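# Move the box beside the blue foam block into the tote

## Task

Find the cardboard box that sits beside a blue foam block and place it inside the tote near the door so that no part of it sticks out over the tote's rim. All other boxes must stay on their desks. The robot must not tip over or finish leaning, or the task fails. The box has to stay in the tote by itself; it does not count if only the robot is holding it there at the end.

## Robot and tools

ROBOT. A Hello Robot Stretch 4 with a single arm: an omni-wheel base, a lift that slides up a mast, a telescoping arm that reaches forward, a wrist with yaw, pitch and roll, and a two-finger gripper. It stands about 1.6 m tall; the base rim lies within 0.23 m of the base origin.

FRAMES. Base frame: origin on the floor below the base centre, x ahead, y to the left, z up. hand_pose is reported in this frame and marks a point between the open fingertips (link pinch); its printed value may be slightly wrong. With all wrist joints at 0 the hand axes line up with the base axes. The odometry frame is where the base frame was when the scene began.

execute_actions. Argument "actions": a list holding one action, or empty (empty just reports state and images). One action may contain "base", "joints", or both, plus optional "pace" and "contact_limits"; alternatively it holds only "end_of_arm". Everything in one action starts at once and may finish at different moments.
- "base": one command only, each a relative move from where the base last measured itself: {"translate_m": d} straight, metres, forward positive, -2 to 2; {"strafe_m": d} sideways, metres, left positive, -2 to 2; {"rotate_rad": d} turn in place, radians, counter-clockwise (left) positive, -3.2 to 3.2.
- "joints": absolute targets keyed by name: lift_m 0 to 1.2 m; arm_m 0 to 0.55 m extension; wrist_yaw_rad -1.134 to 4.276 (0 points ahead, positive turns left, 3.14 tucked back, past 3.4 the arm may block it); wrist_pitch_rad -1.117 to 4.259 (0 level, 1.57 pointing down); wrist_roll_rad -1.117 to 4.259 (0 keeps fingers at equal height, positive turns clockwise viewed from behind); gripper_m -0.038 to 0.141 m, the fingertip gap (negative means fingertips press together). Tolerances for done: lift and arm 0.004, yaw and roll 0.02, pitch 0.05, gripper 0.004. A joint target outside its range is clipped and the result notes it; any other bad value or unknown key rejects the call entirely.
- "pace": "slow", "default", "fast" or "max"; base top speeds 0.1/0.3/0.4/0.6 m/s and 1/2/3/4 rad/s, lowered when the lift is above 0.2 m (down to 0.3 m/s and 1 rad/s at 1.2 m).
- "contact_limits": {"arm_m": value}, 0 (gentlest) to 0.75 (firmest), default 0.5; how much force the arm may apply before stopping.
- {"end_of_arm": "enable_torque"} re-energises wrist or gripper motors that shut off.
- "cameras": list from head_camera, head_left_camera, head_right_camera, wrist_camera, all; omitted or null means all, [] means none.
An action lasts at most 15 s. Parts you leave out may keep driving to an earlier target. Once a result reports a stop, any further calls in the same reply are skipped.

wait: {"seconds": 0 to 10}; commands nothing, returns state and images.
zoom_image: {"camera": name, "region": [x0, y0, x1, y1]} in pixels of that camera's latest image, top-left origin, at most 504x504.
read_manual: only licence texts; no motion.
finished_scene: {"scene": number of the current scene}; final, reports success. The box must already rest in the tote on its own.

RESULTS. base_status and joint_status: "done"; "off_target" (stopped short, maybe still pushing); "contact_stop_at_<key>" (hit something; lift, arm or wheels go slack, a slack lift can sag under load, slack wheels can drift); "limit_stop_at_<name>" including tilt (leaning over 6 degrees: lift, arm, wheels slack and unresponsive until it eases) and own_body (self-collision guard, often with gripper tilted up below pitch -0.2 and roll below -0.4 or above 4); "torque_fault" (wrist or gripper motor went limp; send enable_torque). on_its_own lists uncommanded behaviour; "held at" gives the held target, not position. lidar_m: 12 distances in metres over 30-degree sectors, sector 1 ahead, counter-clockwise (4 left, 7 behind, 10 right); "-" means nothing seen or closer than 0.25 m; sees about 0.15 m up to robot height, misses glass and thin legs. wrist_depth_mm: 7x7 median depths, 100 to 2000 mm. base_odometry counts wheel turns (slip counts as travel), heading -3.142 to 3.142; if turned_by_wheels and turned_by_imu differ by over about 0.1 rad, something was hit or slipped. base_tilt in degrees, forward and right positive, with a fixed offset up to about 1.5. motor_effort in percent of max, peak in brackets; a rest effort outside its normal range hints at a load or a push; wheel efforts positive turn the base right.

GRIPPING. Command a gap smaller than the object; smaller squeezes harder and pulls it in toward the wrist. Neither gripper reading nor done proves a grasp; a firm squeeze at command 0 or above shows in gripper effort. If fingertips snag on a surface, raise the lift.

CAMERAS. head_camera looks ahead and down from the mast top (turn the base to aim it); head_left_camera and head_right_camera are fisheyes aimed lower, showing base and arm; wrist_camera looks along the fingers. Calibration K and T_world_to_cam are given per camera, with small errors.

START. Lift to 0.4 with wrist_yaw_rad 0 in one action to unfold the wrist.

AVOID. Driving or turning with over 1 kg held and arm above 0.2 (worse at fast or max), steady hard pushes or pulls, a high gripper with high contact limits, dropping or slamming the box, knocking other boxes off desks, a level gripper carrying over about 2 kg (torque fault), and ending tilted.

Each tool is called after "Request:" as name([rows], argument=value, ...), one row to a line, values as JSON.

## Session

Request:
execute_actions(actions=[])

Scene clock: 0.00 s.
base_odometry: x=+0.000 y=+0.000 heading=+0.000 (m, m, rad; odometry frame)
turned_by_wheels: +0.000 (rad since the last result)
turned_by_imu: +0.000 (rad since the last result)
base_tilt: forward=-0.1 right=-0.2 (deg)
lidar_m: 0.90 0.93 1.74 1.01 0.97 0.82 0.78 0.79 1.01 1.28 1.33 0.98
base_status: not commanded
joint_positions: lift_m=+0.291 arm_m=-0.001 wrist_yaw_rad=+3.077 wrist_pitch_rad=+0.008 wrist_roll_rad=+0.014 gripper_m=+0.057
joint_status: not commanded
motor_effort: lift_m=+20 arm_m=+0 wrist_yaw_rad=+2 wrist_pitch_rad=-7 wrist_roll_rad=-1 gripper_m=-2 wheel_0=+0 wheel_1=+0 wheel_2=+0 (%)
hand_pose: x=-0.1126 y=+0.1059 z=+0.4670 quat_wxyz=(+0.032, -0.004, +0.007, +0.999) (m; base frame)
wrist_depth_mm: 135 138 917 946 991 1060 1118 / 107 138 904 960 991 1060 1098 / 111 138 917 960 1008 1060 1078 / 125 146 917 946 1008 1042 1098 / 831 878 904 946 991 1042 1098 / 831 878 210 946 211 1042 1098 / 831 866 904 946 976 1042 1078
pictures: head_camera, head_left_camera, head_right_camera, wrist_camera
camera_calibration (this result's frames):
wrist_camera: T_world_to_cam=[[0.0969339, 0.995282, -0.00422942, -0.101657], [0.00864735, -0.00509145, -0.99995, 0.523996], [-0.995253, 0.0968924, -0.00910008, 0.106945], [0, 0, 0, 1]] pos_world=[0.111761, 0.0934834, 0.524513]
Images, in order (width x height): head_camera 420x560, head_left_camera 420x672, head_right_camera 420x672, wrist_camera 616x392.

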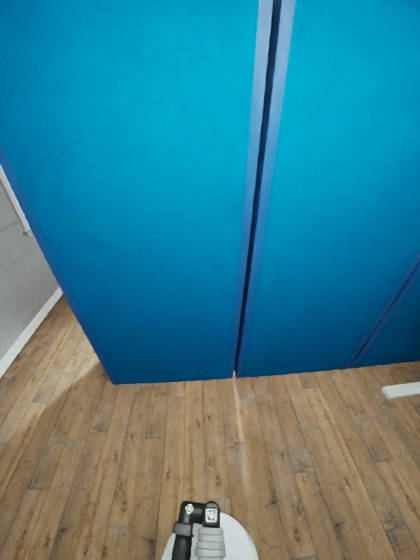

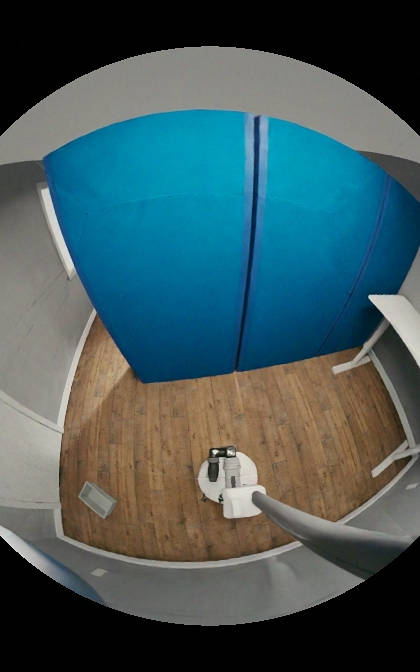

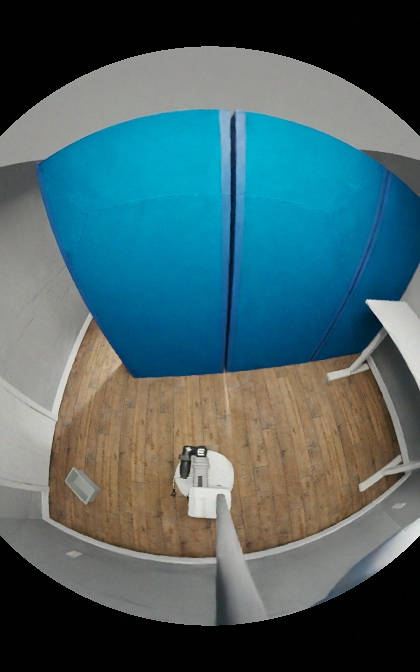

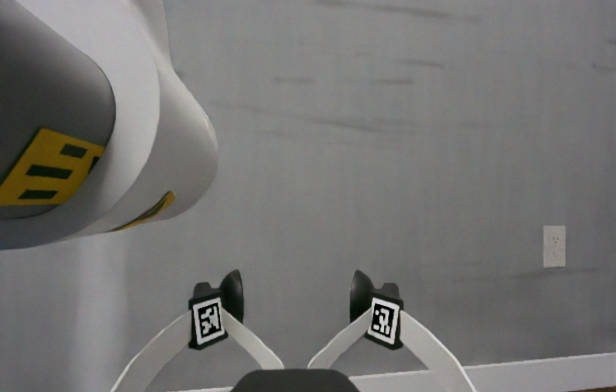

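Request:
execute_actions([
  {"base":{"rotate_rad":-0.7},"joints":{"lift_m":0.2},"pace":"fast"},
], cameras=["head_camera","head_right_camera"])

Scene clock: 5.17 s.
base_odometry: x=+0.000 y=+0.000 heading=-0.700 (m, m, rad; odometry frame)
turned_by_wheels: -0.700 (rad since the last result)
turned_by_imu: -0.701 (rad since the last result)
base_tilt: forward=-0.3 right=-0.2 (deg)
lidar_m: 1.09 0.91 0.92 1.07 1.61 0.98 0.91 0.74 0.75 0.89 1.28 1.29
base_status: done
joint_positions: lift_m=+0.200 arm_m=-0.001 wrist_yaw_rad=+3.077 wrist_pitch_rad=+0.008 wrist_roll_rad=+0.014 gripper_m=+0.057
joint_status: all done
motor_effort: lift_m=+17(20) arm_m=+0(0) wrist_yaw_rad=+3(1) wrist_pitch_rad=-7(5) wrist_roll_rad=-2(0) gripper_m=-2(2) wheel_0=+0(4) wheel_1=+0(7) wheel_2=+0(7) (%)
hand_pose: x=-0.1126 y=+0.1059 z=+0.3761 quat_wxyz=(+0.032, -0.004, +0.007, +0.999) (m; base frame)
wrist_depth_mm: 135 138 1205 1537 1863 1576 1397 / 107 138 1229 1576 1863 1576 1397 / 111 138 1205 1537 1808 1576 1397 / 125 146 1205 1576 1863 1576 1397 / 788 976 1205 1537 1863 1576 1397 / 831 991 210 1430 211 1464 1366 / 809 904 976 1008 976 991 1060
pictures: head_camera, head_right_camera
Images, in order (width x height): head_camera 420x560, head_right_camera 420x672.

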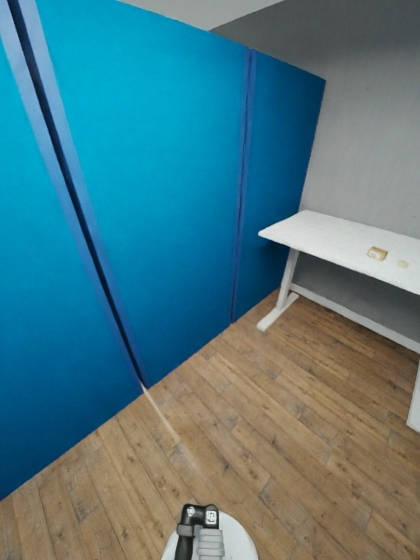

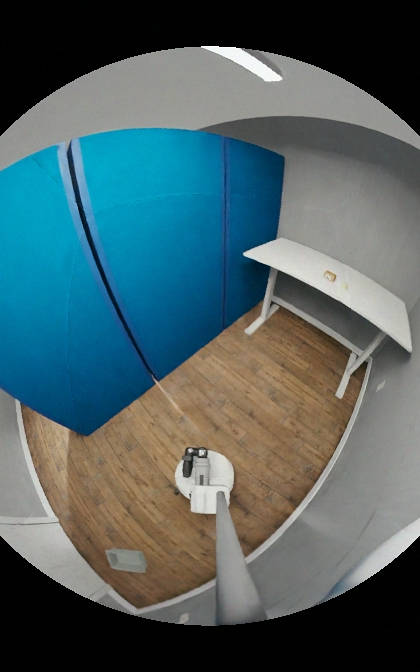

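Request:
execute_actions([
  {"base":{"rotate_rad":0.27},"pace":"fast"},
], cameras=[])

Request:
execute_actions([
  {"base":{"strafe_m":1.3},"pace":"max"},
], cameras=["head_camera","head_left_camera"])

Scene clock: 17.77 s.
base_odometry: x=+0.000 y=+0.000 heading=-0.430 (m, m, rad; odometry frame)
turned_by_wheels: +0.270 (rad since the last result)
turned_by_imu: +0.270 (rad since the last result)
base_tilt: forward=-0.2 right=-0.2 (deg)
lidar_m: 0.94 0.91 0.94 1.69 0.97 0.96 0.80 0.76 0.80 1.11 1.30 1.31
base_status: done
joint_positions: lift_m=+0.200 arm_m=-0.001 wrist_yaw_rad=+3.077 wrist_pitch_rad=+0.008 wrist_roll_rad=+0.014 gripper_m=+0.057
joint_status: not commanded
motor_effort: lift_m=+17(17) arm_m=+0(0) wrist_yaw_rad=+1(2) wrist_pitch_rad=-7(6) wrist_roll_rad=-1(0) gripper_m=-3(3) wheel_0=-1(5) wheel_1=+0(5) wheel_2=+0(5) (%)
hand_pose: x=-0.1126 y=+0.1059 z=+0.3761 quat_wxyz=(+0.032, -0.004, +0.007, +0.999) (m; base frame)
wrist_depth_mm: 135 138 1025 1205 1430 1661 1464 / 107 138 1025 1182 1397 1661 1430 / 111 138 1025 1182 1430 1661 1464 / 125 146 1025 1182 1430 1661 1430 / 768 878 1025 1182 1430 1661 1464 / 788 891 209 1182 211 1576 1397 / 788 842 960 1008 960 976 854
pictures: none
No camera images: the call's "cameras" was empty. Leave "cameras" out to get every camera's image.

Scene clock: 21.33 s.
base_odometry: x=+0.542 y=+1.182 heading=-0.430 (m, m, rad; odometry frame)
turned_by_wheels: +0.000 (rad since the last result)
turned_by_imu: +0.002 (rad since the last result)
base_tilt: forward=-0.3 right=-0.3 (deg)
lidar_m: 0.61 1.94 0.72 0.52 0.48 0.50 0.69 0.73 1.49 2.04 1.10 0.52
base_status: done
joint_positions: lift_m=+0.200 arm_m=-0.001 wrist_yaw_rad=+3.077 wrist_pitch_rad=+0.008 wrist_roll_rad=+0.014 gripper_m=+0.057
joint_status: not commanded
motor_effort: lift_m=+17(17) arm_m=+0(0) wrist_yaw_rad=+2(2) wrist_pitch_rad=-6(7) wrist_roll_rad=-2(0) gripper_m=-6(4) wheel_0=+1(14) wheel_1=+1(16) wheel_2=-1(3) (%)
hand_pose: x=-0.1126 y=+0.1059 z=+0.3761 quat_wxyz=(+0.032, -0.004, +0.007, +0.999) (m; base frame)
wrist_depth_mm: 135 138 1229 831 615 525 449 / 107 138 1160 831 615 525 449 / 111 138 1008 831 609 530 449 / 125 146 1060 831 609 521 449 / 1308 1499 1205 820 609 525 445 / 1336 1430 210 820 211 525 449 / 866 960 960 723 609 492 445
pictures: head_camera, head_left_camera
Images, in order (width x height): head_camera 420x560, head_left_camera 420x672.

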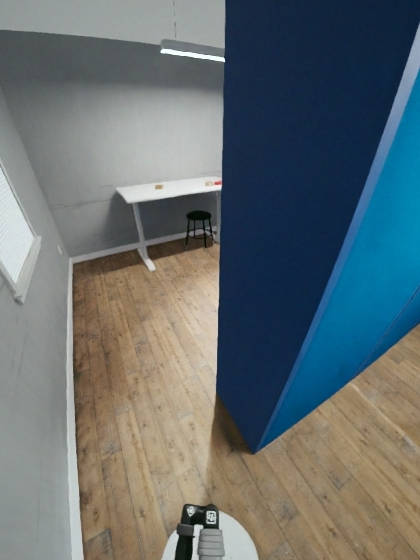

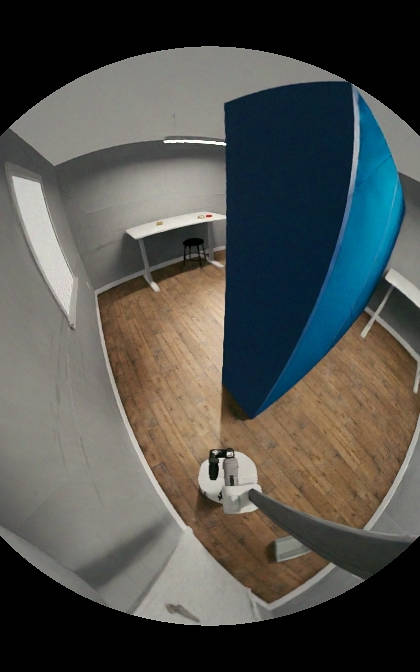

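Request:
execute_actions([
  {"base":{"rotate_rad":-1.04},"pace":"max"},
], cameras=[])

Request:
execute_actions([
  {"base":{"strafe_m":1.2},"pace":"max"},
], cameras=["head_camera","head_left_camera"])

Scene clock: 27.00 s.
base_odometry: x=+0.542 y=+1.182 heading=-1.470 (m, m, rad; odometry frame)
turned_by_wheels: -1.040 (rad since the last result)
turned_by_imu: -1.041 (rad since the last result)
base_tilt: forward=-0.3 right=-0.2 (deg)
lidar_m: 1.10 0.51 0.61 1.93 0.71 0.51 0.50 0.53 0.63 0.71 1.49 2.04
base_status: done
joint_positions: lift_m=+0.200 arm_m=-0.001 wrist_yaw_rad=+3.077 wrist_pitch_rad=+0.008 wrist_roll_rad=+0.014 gripper_m=+0.057
joint_status: not commanded
motor_effort: lift_m=+17(17) arm_m=+0(0) wrist_yaw_rad=+2(1) wrist_pitch_rad=-8(6) wrist_roll_rad=+0(1) gripper_m=-2(1) wheel_0=+1(4) wheel_1=-1(9) wheel_2=-2(8) (%)
hand_pose: x=-0.1126 y=+0.1059 z=+0.3761 quat_wxyz=(+0.032, -0.004, +0.007, +0.999) (m; base frame)
wrist_depth_mm: 135 138 627 647 654 676 691 / 107 138 627 647 654 676 691 / 111 137 627 640 654 676 691 / 125 146 627 640 661 668 691 / 569 615 627 640 654 676 683 / 574 609 210 640 211 668 683 / 574 609 621 634 654 668 683
pictures: none
No camera images: the call's "cameras" was empty. Leave "cameras" out to get every camera's image.

Scene clock: 30.40 s.
base_odometry: x=+1.736 y=+1.302 heading=-1.470 (m, m, rad; odometry frame)
turned_by_wheels: +0.000 (rad since the last result)
turned_by_imu: +0.002 (rad since the last result)
base_tilt: forward=-0.2 right=-0.3 (deg)
lidar_m: 1.81 1.90 1.34 1.34 0.69 0.45 0.49 0.51 0.73 1.93 0.62 0.66
base_status: done
joint_positions: lift_m=+0.200 arm_m=-0.001 wrist_yaw_rad=+3.077 wrist_pitch_rad=+0.008 wrist_roll_rad=+0.014 gripper_m=+0.057
joint_status: not commanded
motor_effort: lift_m=+17(17) arm_m=+0(0) wrist_yaw_rad=+2(1) wrist_pitch_rad=-6(8) wrist_roll_rad=+0(1) gripper_m=-3(4) wheel_0=+1(14) wheel_1=-1(14) wheel_2=-1(0) (%)
hand_pose: x=-0.1126 y=+0.1059 z=+0.3761 quat_wxyz=(+0.032, -0.004, +0.007, +0.999) (m; base frame)
wrist_depth_mm: 135 138 634 647 661 668 683 / 107 138 634 640 661 668 691 / 111 138 634 647 654 676 691 / 125 146 627 640 661 668 691 / 591 615 627 640 661 668 691 / 597 615 210 640 211 676 683 / 597 603 627 640 654 668 683
pictures: head_camera, head_left_camera
Images, in order (width x height): head_camera 420x560, head_left_camera 420x672.

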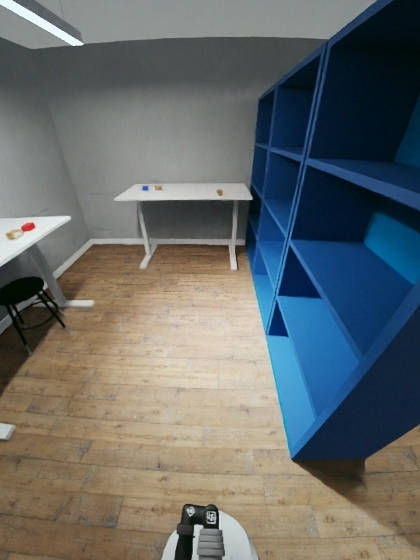

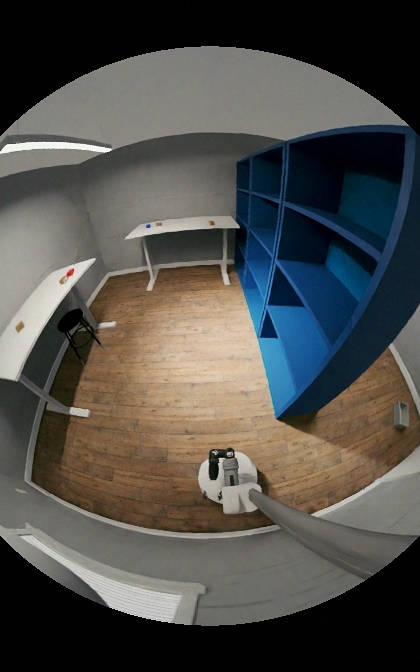

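Request:
zoom_image(camera="head_camera", region=[100, 170, 270, 280])

Region (100, 170, 270, 280) of head_camera's 420x560 image, scaled by 2.965, with more detail than that image has; it fills the top 326 rows of this view, and the rest is white.

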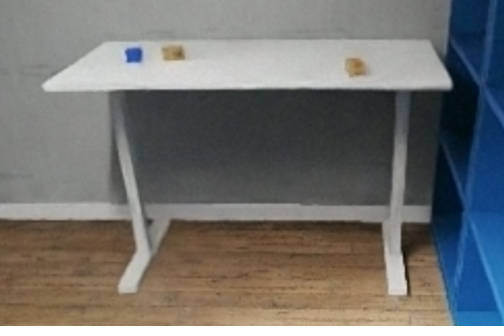

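Request:
execute_actions([
  {"base":{"rotate_rad":0.29},"pace":"max"},
], cameras=[])

Request:
execute_actions([
  {"base":{"translate_m":2.0},"joints":{"lift_m":1.18,"wrist_yaw_rad":0,"gripper_m":0.11},"pace":"max"},
], cameras=["head_camera","head_left_camera"])

Scene clock: 46.23 s.
base_odometry: x=+1.736 y=+1.302 heading=-1.180 (m, m, rad; odometry frame)
turned_by_wheels: +0.290 (rad since the last result)
turned_by_imu: +0.290 (rad since the last result)
base_tilt: forward=-0.2 right=-0.3 (deg)
lidar_m: 2.44 1.46 1.33 0.92 0.54 0.48 0.48 0.59 1.05 0.84 0.62 0.96
base_status: done
joint_positions: lift_m=+0.200 arm_m=-0.001 wrist_yaw_rad=+3.077 wrist_pitch_rad=+0.008 wrist_roll_rad=+0.014 gripper_m=+0.057
joint_status: not commanded
motor_effort: lift_m=+17(17) arm_m=+0(0) wrist_yaw_rad=+2(2) wrist_pitch_rad=-8(7) wrist_roll_rad=+0(1) gripper_m=-1(1) wheel_0=+0(8) wheel_1=+1(6) wheel_2=+0(10) (%)
hand_pose: x=-0.1126 y=+0.1059 z=+0.3761 quat_wxyz=(+0.032, -0.004, +0.007, +0.999) (m; base frame)
wrist_depth_mm: 135 138 647 621 597 569 554 / 107 138 647 621 597 569 549 / 111 138 634 621 591 569 549 / 125 146 640 615 591 564 549 / 707 676 654 621 591 569 544 / 715 676 210 621 211 564 544 / 715 668 640 603 591 559 544
pictures: none
No camera images: the call's "cameras" was empty. Leave "cameras" out to get every camera's image.

Scene clock: 51.13 s.
base_odometry: x=+2.498 y=-0.547 heading=-1.180 (m, m, rad; odometry frame)
turned_by_wheels: +0.000 (rad since the last result)
turned_by_imu: +0.005 (rad since the last result)
base_tilt: forward=-0.2 right=-0.2 (deg)
lidar_m: 0.52 0.61 1.52 0.71 0.85 1.55 2.44 1.15 0.99 1.01 0.58 0.50
base_status: done
joint_positions: lift_m=+1.180 arm_m=-0.001 wrist_yaw_rad=+0.000 wrist_pitch_rad=+0.008 wrist_roll_rad=+0.014 gripper_m=+0.110
joint_status: all done
motor_effort: lift_m=+22(27) arm_m=+0(0) wrist_yaw_rad=+1(4) wrist_pitch_rad=-6(7) wrist_roll_rad=-1(2) gripper_m=-1(6) wheel_0=+1(7) wheel_1=-2(8) wheel_2=+1(15) (%)
hand_pose: x=+0.4582 y=-0.0873 z=+1.3557 quat_wxyz=(+1.000, +0.007, +0.004, +0.000) (m; base frame)
wrist_depth_mm: 1397 1308 1229 1138 1078 1025 960 / 1397 1281 1205 1138 1060 1008 960 / 1397 1281 1229 1138 1078 1025 960 / 1397 1308 1205 1138 1060 1008 960 / 1430 1308 1229 1138 1078 1008 960 / 1366 1308 1205 1138 216 1008 960 / 1397 1281 1025 150 1060 991 960
pictures: head_camera, head_left_camera
Images, in order (width x height): head_camera 420x560, head_left_camera 420x672.

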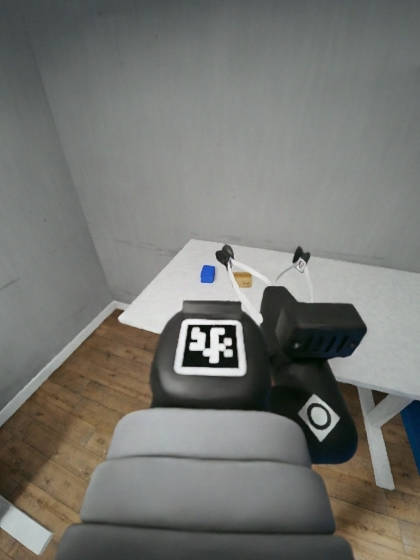

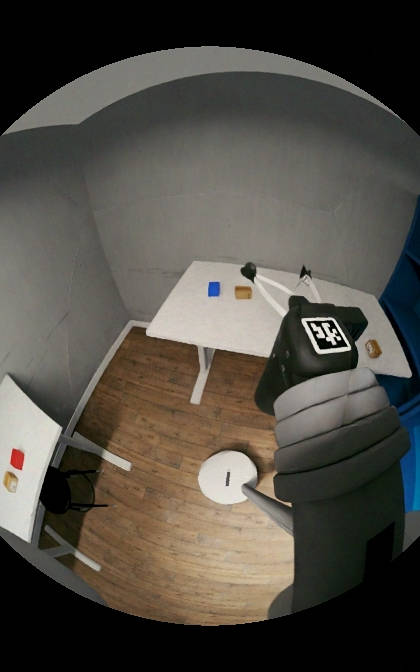

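Request:
execute_actions([
  {"base":{"translate_m":0.28},"joints":{"wrist_pitch_rad":1.57,"arm_m":0.48,"wrist_roll_rad":1.6},"pace":"fast"},
], cameras=["wrist_camera","head_right_camera"])

Scene clock: 59.17 s.
base_odometry: x=+2.604 y=-0.806 heading=-1.180 (m, m, rad; odometry frame)
turned_by_wheels: +0.000 (rad since the last result)
turned_by_imu: +0.000 (rad since the last result)
base_tilt: forward=-0.2 right=-0.2 (deg)
lidar_m: 0.26 0.32 1.44 0.74 0.78 1.38 2.73 1.26 1.10 0.52 0.28 0.25
base_status: done
joint_positions: lift_m=+1.180 arm_m=+0.479 wrist_yaw_rad=+0.000 wrist_pitch_rad=+1.570 wrist_roll_rad=+1.600 gripper_m=+0.110
joint_status: all done
motor_effort: lift_m=+22(22) arm_m=+8(8) wrist_yaw_rad=+1(1) wrist_pitch_rad=+1(3) wrist_roll_rad=+0(5) gripper_m=+0(3) wheel_0=+0(7) wheel_1=+0(5) wheel_2=+0(8) (%)
hand_pose: x=+0.6498 y=-0.0874 z=+1.0696 quat_wxyz=(+0.493, +0.507, +0.493, -0.507) (m; base frame)
wrist_depth_mm: 340 342 342 345 347 347 349 / 340 340 343 345 345 347 349 / 338 340 343 343 343 347 347 / 338 342 342 293 345 347 347 / 338 340 342 293 343 345 347 / 338 340 342 342 216 343 347 / 336 340 340 153 343 343 345
pictures: head_right_camera, wrist_camera
camera_calibration (this result's frames):
wrist_camera: T_world_to_cam=[[-0.999325, 0.019365, 0.0312098, 0.608567], [0.0194012, 0.999811, 0.000857909, 0.129397], [-0.0311873, 0.00146284, -0.999512, 1.31445], [0, 0, 0, 1]] pos_world=[0.64664, -0.14308, 1.2947]
Images, in order (width x height): head_right_camera 420x672, wrist_camera 616x392.

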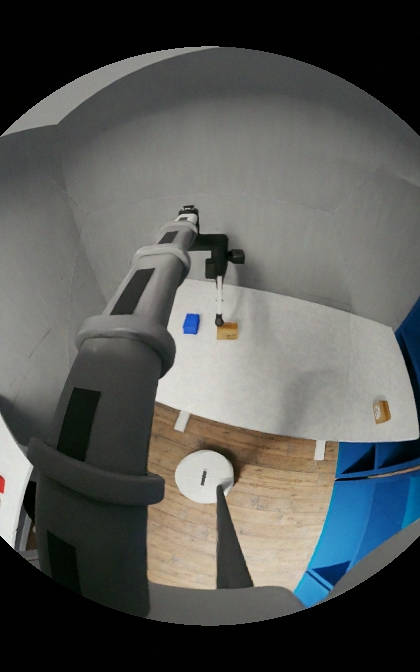

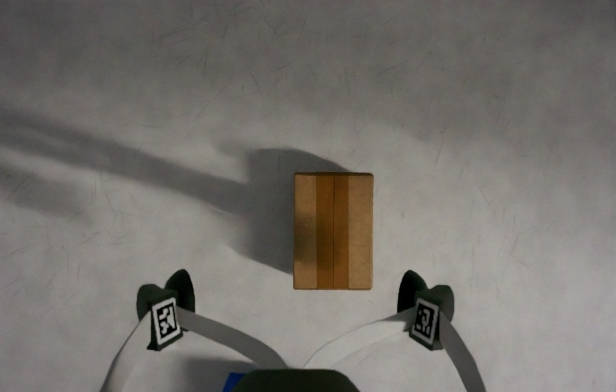

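Request:
execute_actions([
  {"base":{"strafe_m":-0.031},"joints":{"arm_m":0.451,"lift_m":1.094}},
], cameras=["wrist_camera"])

Scene clock: 66.07 s.
base_odometry: x=+2.576 y=-0.818 heading=-1.180 (m, m, rad; odometry frame)
turned_by_wheels: +0.000 (rad since the last result)
turned_by_imu: +0.000 (rad since the last result)
base_tilt: forward=-0.1 right=-0.2 (deg)
lidar_m: 0.25 0.29 0.56 0.75 0.82 1.47 2.70 1.25 1.06 0.47 0.28 0.25
base_status: done
joint_positions: lift_m=+1.094 arm_m=+0.452 wrist_yaw_rad=+0.000 wrist_pitch_rad=+1.570 wrist_roll_rad=+1.600 gripper_m=+0.110
joint_status: all done
motor_effort: lift_m=+16(21) arm_m=-8(10) wrist_yaw_rad=+1(2) wrist_pitch_rad=-1(1) wrist_roll_rad=+2(1) gripper_m=+0(1) wheel_0=+0(9) wheel_1=+2(8) wheel_2=-1(4) (%)
hand_pose: x=+0.6236 y=-0.0874 z=+0.9840 quat_wxyz=(+0.493, +0.507, +0.493, -0.507) (m; base frame)
wrist_depth_mm: 254 256 256 257 258 260 262 / 254 255 256 258 259 260 260 / 254 254 256 256 258 259 262 / 253 255 255 257 258 259 260 / 254 254 255 206 258 259 259 / 253 254 206 206 217 259 260 / 252 254 254 153 257 259 260
pictures: wrist_camera
camera_calibration (this result's frames):
wrist_camera: T_world_to_cam=[[-0.999318, 0.0194045, 0.0314221, 0.584825], [0.0194409, 0.999811, 0.000853758, 0.129958], [-0.0313996, 0.00146405, -0.999506, 1.22826], [0, 0, 0, 1]] pos_world=[0.620466, -0.14308, 1.20916]
Images, in order (width x height): wrist_camera 616x392.

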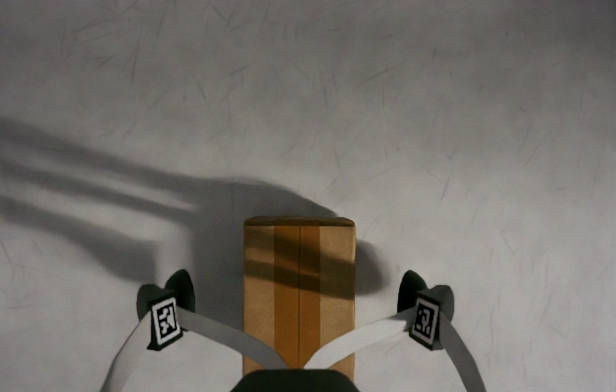

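Request:
execute_actions([
  {"joints":{"gripper_m":0.025}},
], cameras=["wrist_camera"])

Request:
execute_actions([
  {"base":{"translate_m":-0.32},"joints":{"arm_m":0.13,"lift_m":1.12},"pace":"fast"},
], cameras=["wrist_camera"])

Scene clock: 74.37 s.
base_odometry: x=+2.576 y=-0.818 heading=-1.180 (m, m, rad; odometry frame)
turned_by_wheels: +0.000 (rad since the last result)
turned_by_imu: +0.000 (rad since the last result)
base_tilt: forward=-0.2 right=-0.2 (deg)
lidar_m: 0.25 0.27 0.54 0.75 0.81 1.49 2.71 1.23 1.08 0.50 0.28 0.25
base_status: not commanded
joint_positions: lift_m=+1.094 arm_m=+0.452 wrist_yaw_rad=+0.000 wrist_pitch_rad=+1.570 wrist_roll_rad=+1.600 gripper_m=+0.025
joint_status: all done
motor_effort: lift_m=+16(16) arm_m=-8(8) wrist_yaw_rad=+1(1) wrist_pitch_rad=-1(2) wrist_roll_rad=+1(1) gripper_m=-14(15) wheel_0=+0(0) wheel_1=+2(2) wheel_2=-1(1) (%)
hand_pose: x=+0.6236 y=-0.0874 z=+0.9840 quat_wxyz=(+0.493, +0.507, +0.493, -0.507) (m; base frame)
wrist_depth_mm: 253 255 256 257 258 259 262 / 253 255 255 256 259 260 260 / 253 254 257 257 258 259 260 / 253 254 255 255 257 259 260 / 253 254 255 196 257 259 260 / 253 253 195 195 203 259 260 / 253 171 255 195 257 258 259
pictures: wrist_camera
camera_calibration (this result's frames):
wrist_camera: T_world_to_cam=[[-0.999315, 0.0194045, 0.0314982, 0.584725], [0.0194409, 0.999811, 0.000852264, 0.12996], [-0.0314757, 0.00146403, -0.999503, 1.2283], [0, 0, 0, 1]] pos_world=[0.62046, -0.14308, 1.20916]
Images, in order (width x height): wrist_camera 616x392.

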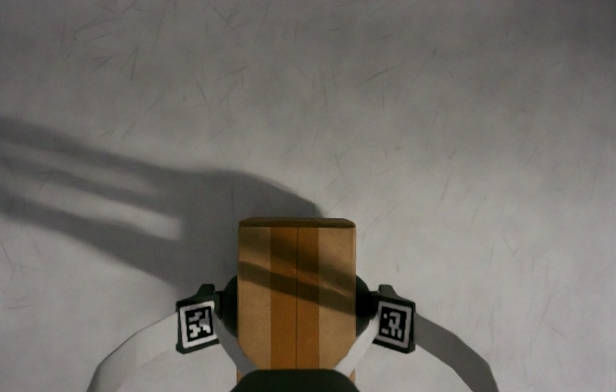

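Scene clock: 76.80 s.
base_odometry: x=+2.454 y=-0.522 heading=-1.180 (m, m, rad; odometry frame)
turned_by_wheels: +0.000 (rad since the last result)
turned_by_imu: -0.001 (rad since the last result)
base_tilt: forward=-0.2 right=-0.3 (deg)
lidar_m: 0.56 0.68 0.84 0.76 0.92 1.65 2.39 1.12 0.97 0.98 0.64 0.54
base_status: done
joint_positions: lift_m=+1.120 arm_m=+0.131 wrist_yaw_rad=+0.000 wrist_pitch_rad=+1.570 wrist_roll_rad=+1.600 gripper_m=+0.025
joint_status: all done
motor_effort: lift_m=+23(24) arm_m=-8(8) wrist_yaw_rad=+2(1) wrist_pitch_rad=-1(2) wrist_roll_rad=+1(1) gripper_m=-14(14) wheel_0=-1(6) wheel_1=+0(5) wheel_2=+0(11) (%)
hand_pose: x=+0.3024 y=-0.0874 z=+1.0095 quat_wxyz=(+0.493, +0.507, +0.493, -0.507) (m; base frame)
wrist_depth_mm: 1255 1255 1255 1255 1255 1281 1281 / 1229 1255 1255 1255 1281 1281 1281 / 1229 1229 1255 1255 1255 1255 1281 / 1255 1229 1255 1255 1042 1281 1255 / 1255 1255 1255 195 1042 1042 1281 / 1182 1229 195 195 202 1255 1281 / 1229 171 1229 195 1255 1255 1281
pictures: wrist_camera
camera_calibration (this result's frames):
wrist_camera: T_world_to_cam=[[-0.999297, 0.019889, 0.0317678, 0.262754], [0.0199259, 0.999801, 0.000847075, 0.13604], [-0.0317446, 0.00147948, -0.999495, 1.24369], [0, 0, 0, 1]] pos_world=[0.299339, -0.143079, 1.2346]
Images, in order (width x height): wrist_camera 616x392.

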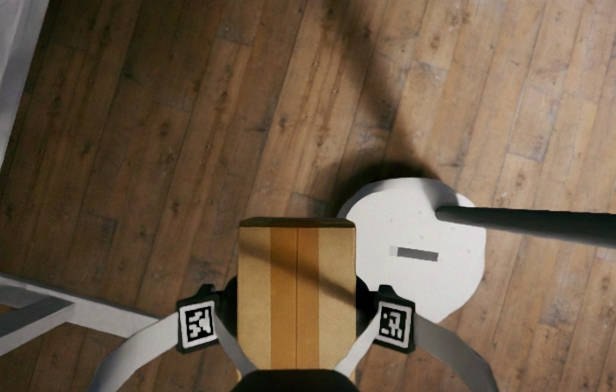

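Request:
execute_actions([
  {"base":{"translate_m":-1.96},"joints":{"lift_m":0.42},"pace":"fast"},
], cameras=[])

Request:
execute_actions([
  {"base":{"rotate_rad":-1.86}},
], cameras=["head_camera","wrist_camera"])

Scene clock: 87.73 s.
base_odometry: x=+1.708 y=+1.291 heading=-1.180 (m, m, rad; odometry frame)
turned_by_wheels: +0.000 (rad since the last result)
turned_by_imu: -0.005 (rad since the last result)
base_tilt: forward=-0.1 right=-0.3 (deg)
lidar_m: 2.42 1.51 1.35 0.91 0.55 0.50 0.51 0.60 1.12 0.83 0.60 0.92
base_status: done
joint_positions: lift_m=+0.420 arm_m=+0.131 wrist_yaw_rad=+0.000 wrist_pitch_rad=+1.570 wrist_roll_rad=+1.600 gripper_m=+0.025
joint_status: all done
motor_effort: lift_m=+17(20) arm_m=-8(8) wrist_yaw_rad=+3(2) wrist_pitch_rad=+0(2) wrist_roll_rad=+0(1) gripper_m=-14(14) wheel_0=+0(4) wheel_1=-1(6) wheel_2=-2(9) (%)
hand_pose: x=+0.3025 y=-0.0874 z=+0.3100 quat_wxyz=(+0.493, +0.507, +0.492, -0.507) (m; base frame)
wrist_depth_mm: 535 539 535 539 539 544 549 / 530 530 535 539 544 544 544 / 530 530 535 539 539 544 544 / 530 530 535 535 539 345 325 / 525 530 535 196 484 324 325 / 530 530 195 195 202 324 324 / 530 171 535 195 357 322 324
pictures: none
No camera images: the call's "cameras" was empty. Leave "cameras" out to get every camera's image.

Scene clock: 89.93 s.
base_odometry: x=+1.708 y=+1.291 heading=-3.041 (m, m, rad; odometry frame)
turned_by_wheels: -1.860 (rad since the last result)
turned_by_imu: -1.861 (rad since the last result)
base_tilt: forward=-0.2 right=-0.2 (deg)
lidar_m: 1.91 0.59 0.59 1.62 1.98 1.36 1.36 0.69 0.51 0.49 0.53 0.74
base_status: done
joint_positions: lift_m=+0.420 arm_m=+0.131 wrist_yaw_rad=+0.000 wrist_pitch_rad=+1.570 wrist_roll_rad=+1.600 gripper_m=+0.025
joint_status: not commanded
motor_effort: lift_m=+17(17) arm_m=-8(8) wrist_yaw_rad=+1(1) wrist_pitch_rad=-1(2) wrist_roll_rad=+0(0) gripper_m=-15(14) wheel_0=+0(4) wheel_1=-1(6) wheel_2=-2(8) (%)
hand_pose: x=+0.3025 y=-0.0874 z=+0.3100 quat_wxyz=(+0.493, +0.507, +0.492, -0.507) (m; base frame)
wrist_depth_mm: 530 535 535 539 544 544 549 / 530 535 539 539 539 544 544 / 530 535 535 539 544 544 549 / 530 535 530 535 544 345 325 / 530 535 535 195 488 324 324 / 530 535 195 195 202 322 325 / 530 171 535 195 355 322 325
pictures: head_camera, wrist_camera
camera_calibration (this result's frames):
wrist_camera: T_world_to_cam=[[-0.999308, 0.0198894, 0.0314374, 0.285179], [0.0199261, 0.999801, 0.000853623, 0.136628], [-0.0314142, 0.00147946, -0.999505, 0.544447], [0, 0, 0, 1]] pos_world=[0.299362, -0.143079, 0.535096]
Images, in order (width x height): head_camera 420x560, wrist_camera 616x392.

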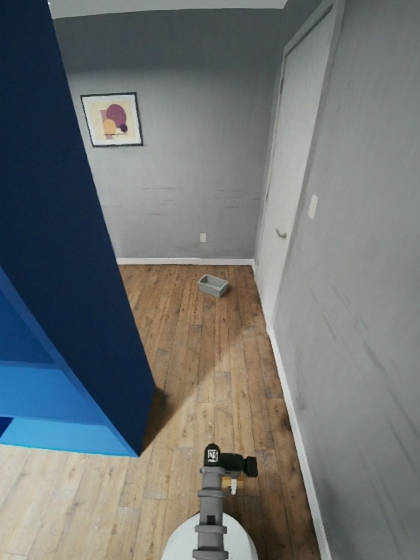

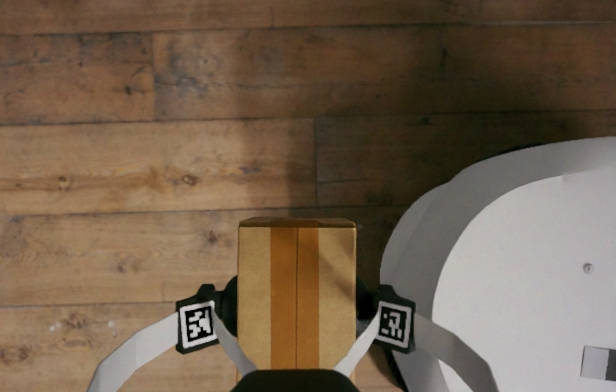

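Request:
execute_actions([
  {"base":{"translate_m":1.5},"joints":{"arm_m":0.3,"wrist_roll_rad":0.5,"lift_m":0.48},"pace":"max"},
], cameras=["head_left_camera","wrist_camera"])

Scene clock: 101.10 s.
base_odometry: x=+0.215 y=+1.139 heading=-3.041 (m, m, rad; odometry frame)
turned_by_wheels: +0.000 (rad since the last result)
turned_by_imu: +0.003 (rad since the last result)
base_tilt: forward=-0.1 right=-0.3 (deg)
lidar_m: 0.40 0.51 1.59 2.42 0.87 0.72 1.86 0.71 0.52 0.41 0.49 0.69
base_status: done
joint_positions: lift_m=+0.480 arm_m=+0.299 wrist_yaw_rad=+0.000 wrist_pitch_rad=+1.570 wrist_roll_rad=+0.500 gripper_m=+0.025
joint_status: all done
motor_effort: lift_m=+22(25) arm_m=+8(9) wrist_yaw_rad=+1(3) wrist_pitch_rad=-1(1) wrist_roll_rad=-2(5) gripper_m=-15(14) wheel_0=-1(7) wheel_1=+0(6) wheel_2=+0(13) (%)
hand_pose: x=+0.4697 y=-0.0874 z=+0.3695 quat_wxyz=(+0.685, +0.175, +0.685, -0.175) (m; base frame)
wrist_depth_mm: 591 597 597 603 603 609 480 / 591 591 591 603 603 603 521 / 591 591 597 597 603 603 564 / 585 585 591 597 597 603 609 / 585 585 585 195 597 603 603 / 585 517 195 195 202 603 609 / 585 171 585 195 597 603 609
pictures: head_left_camera, wrist_camera
camera_calibration (this result's frames):
wrist_camera: T_world_to_cam=[[-0.471478, -0.881301, 0.0318913, 0.123506], [-0.881748, 0.47172, 0.0000902122, 0.510923], [-0.0151233, -0.0280776, -0.999491, 0.599012], [0, 0, 0, 1]] pos_world=[0.517794, -0.115348, 0.594722]
Images, in order (width x height): head_left_camera 420x672, wrist_camera 616x392.

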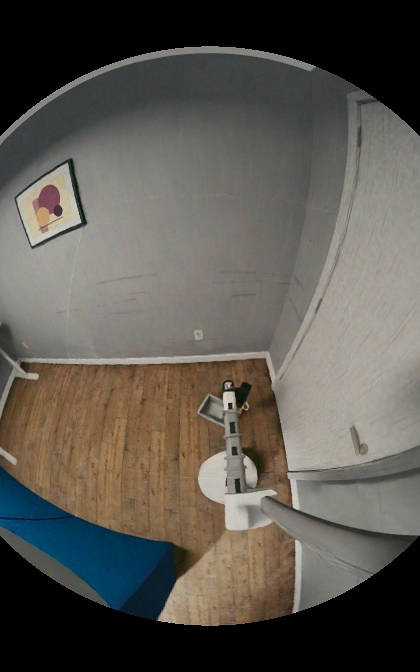

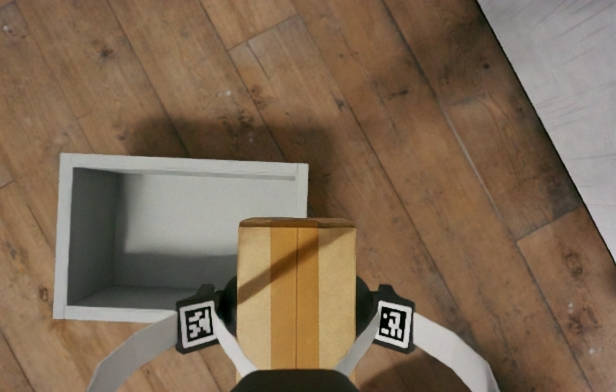

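Request:
execute_actions([
  {"base":{"strafe_m":0.124},"joints":{"arm_m":0.367,"wrist_roll_rad":0.54,"lift_m":0.30},"pace":"fast"},
], cameras=["wrist_camera"])

Scene clock: 108.27 s.
base_odometry: x=+0.228 y=+1.016 heading=-3.041 (m, m, rad; odometry frame)
turned_by_wheels: +0.000 (rad since the last result)
turned_by_imu: +0.000 (rad since the last result)
base_tilt: forward=-0.2 right=-0.2 (deg)
lidar_m: 0.47 1.15 1.56 2.30 0.87 0.68 2.53 0.89 0.64 0.56 0.63 0.42
base_status: done
joint_positions: lift_m=+0.300 arm_m=+0.366 wrist_yaw_rad=+0.000 wrist_pitch_rad=+1.570 wrist_roll_rad=+0.540 gripper_m=+0.025
joint_status: all done
motor_effort: lift_m=+17(20) arm_m=+8(6) wrist_yaw_rad=+2(2) wrist_pitch_rad=-1(1) wrist_roll_rad=+1(3) gripper_m=-12(16) wheel_0=-1(11) wheel_1=-1(10) wheel_2=+0(1) (%)
hand_pose: x=+0.5367 y=-0.0874 z=+0.1899 quat_wxyz=(+0.682, +0.189, +0.681, -0.188) (m; base frame)
wrist_depth_mm: 410 413 415 415 418 421 424 / 410 413 413 415 418 421 424 / 407 351 349 347 345 418 424 / 407 342 410 413 413 351 421 / 407 343 407 195 413 349 418 / 407 315 195 195 203 349 421 / 407 171 291 195 300 294 418
pictures: wrist_camera
camera_calibration (this result's frames):
wrist_camera: T_world_to_cam=[[-0.505607, -0.862173, 0.0319258, 0.180772], [-0.862609, 0.505871, 0.000214468, 0.562644], [-0.0163352, -0.0274311, -0.99949, 0.421212], [0, 0, 0, 1]] pos_world=[0.583623, -0.117214, 0.415105]
Images, in order (width x height): wrist_camera 616x392.

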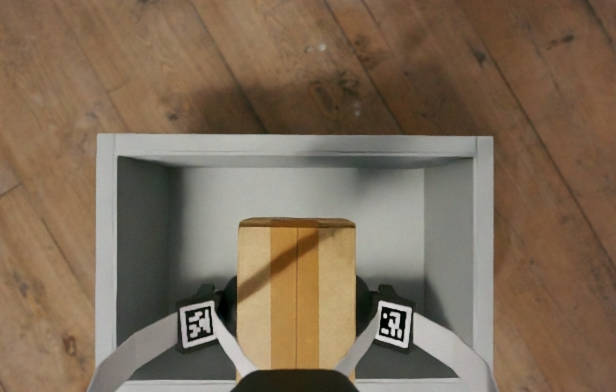

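Request:
execute_actions([
  {"joints":{"lift_m":0.148}},
], cameras=[])

Request:
execute_actions([
  {"joints":{"gripper_m":0.09}},
], cameras=[])

Request:
execute_actions([
  {"joints":{"lift_m":0.3},"pace":"fast"},
], cameras=["wrist_camera"])

Scene clock: 115.10 s.
base_odometry: x=+0.228 y=+1.016 heading=-3.041 (m, m, rad; odometry frame)
turned_by_wheels: +0.000 (rad since the last result)
turned_by_imu: +0.000 (rad since the last result)
base_tilt: forward=-0.2 right=-0.2 (deg)
lidar_m: 0.55 1.15 1.56 2.32 0.88 0.69 2.56 0.90 0.63 0.55 0.63 0.44
base_status: not commanded
joint_positions: lift_m=+0.148 arm_m=+0.366 wrist_yaw_rad=+0.000 wrist_pitch_rad=+1.570 wrist_roll_rad=+0.540 gripper_m=+0.025
joint_status: all done
motor_effort: lift_m=+17(16) arm_m=+8(8) wrist_yaw_rad=+2(1) wrist_pitch_rad=-1(1) wrist_roll_rad=+1(1) gripper_m=-17(14) wheel_0=-1(1) wheel_1=-1(1) wheel_2=+0(0) (%)
hand_pose: x=+0.5367 y=-0.0874 z=+0.0380 quat_wxyz=(+0.682, +0.189, +0.681, -0.188) (m; base frame)
wrist_depth_mm: 258 259 262 263 264 264 266 / 138 139 140 140 141 142 143 / 187 216 216 215 214 213 188 / 206 255 256 258 259 260 202 / 206 255 255 195 259 260 202 / 206 254 195 195 202 259 202 / 206 171 255 195 259 230 201
pictures: none
No camera images: the call's "cameras" was empty. Leave "cameras" out to get every camera's image.

Scene clock: 116.57 s.
base_odometry: x=+0.228 y=+1.016 heading=-3.041 (m, m, rad; odometry frame)
turned_by_wheels: +0.000 (rad since the last result)
turned_by_imu: +0.000 (rad since the last result)
base_tilt: forward=-0.2 right=-0.2 (deg)
lidar_m: 0.53 1.14 1.60 2.30 0.86 0.67 2.56 0.91 0.65 0.56 0.61 0.45
base_status: not commanded
joint_positions: lift_m=+0.148 arm_m=+0.366 wrist_yaw_rad=+0.000 wrist_pitch_rad=+1.570 wrist_roll_rad=+0.540 gripper_m=+0.090
joint_status: all done
motor_effort: lift_m=+17(17) arm_m=+8(8) wrist_yaw_rad=+2(2) wrist_pitch_rad=-1(0) wrist_roll_rad=+1(1) gripper_m=-1(12) wheel_0=-1(1) wheel_1=-1(1) wheel_2=+0(0) (%)
hand_pose: x=+0.5367 y=-0.0874 z=+0.0380 quat_wxyz=(+0.682, +0.189, +0.681, -0.188) (m; base frame)
wrist_depth_mm: 258 259 260 262 263 265 266 / 138 139 140 141 141 142 143 / 187 216 215 214 213 212 188 / 206 255 256 258 259 259 202 / 207 255 256 207 258 260 202 / 206 254 206 206 213 259 202 / 206 254 255 182 259 244 201
pictures: none
No camera images: the call's "cameras" was empty. Leave "cameras" out to get every camera's image.

Scene clock: 117.97 s.
base_odometry: x=+0.228 y=+1.016 heading=-3.041 (m, m, rad; odometry frame)
turned_by_wheels: +0.000 (rad since the last result)
turned_by_imu: +0.000 (rad since the last result)
base_tilt: forward=+0.0 right=-0.2 (deg)
lidar_m: 0.45 1.14 1.57 2.31 0.89 0.70 2.55 0.91 0.65 0.55 0.63 0.42
base_status: not commanded
joint_positions: lift_m=+0.300 arm_m=+0.366 wrist_yaw_rad=+0.000 wrist_pitch_rad=+1.570 wrist_roll_rad=+0.540 gripper_m=+0.090
joint_status: all done
motor_effort: lift_m=+23(25) arm_m=+8(8) wrist_yaw_rad=+2(3) wrist_pitch_rad=-2(1) wrist_roll_rad=+2(1) gripper_m=+0(1) wheel_0=-1(1) wheel_1=-1(1) wheel_2=+0(0) (%)
hand_pose: x=+0.5367 y=-0.0874 z=+0.1895 quat_wxyz=(+0.682, +0.189, +0.681, -0.188) (m; base frame)
wrist_depth_mm: 410 413 413 415 418 421 421 / 410 410 413 415 415 421 424 / 407 347 347 345 343 421 421 / 407 342 407 410 413 353 421 / 407 342 407 359 413 351 421 / 407 293 402 402 213 351 418 / 404 290 300 229 300 298 418
pictures: wrist_camera
camera_calibration (this result's frames):
wrist_camera: T_world_to_cam=[[-0.505606, -0.862173, 0.0319357, 0.180785], [-0.862609, 0.505871, 0.000231332, 0.562642], [-0.0163548, -0.0274311, -0.99949, 0.420767], [0, 0, 0, 1]] pos_world=[0.583628, -0.117214, 0.414649]
Images, in order (width x height): wrist_camera 616x392.

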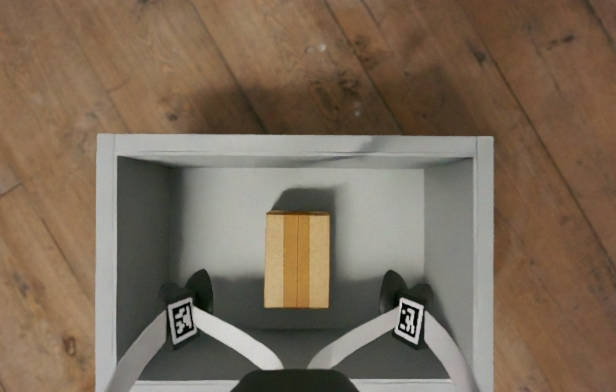

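Request:
finished_scene(scene=2)

The scene is finished: the task was done.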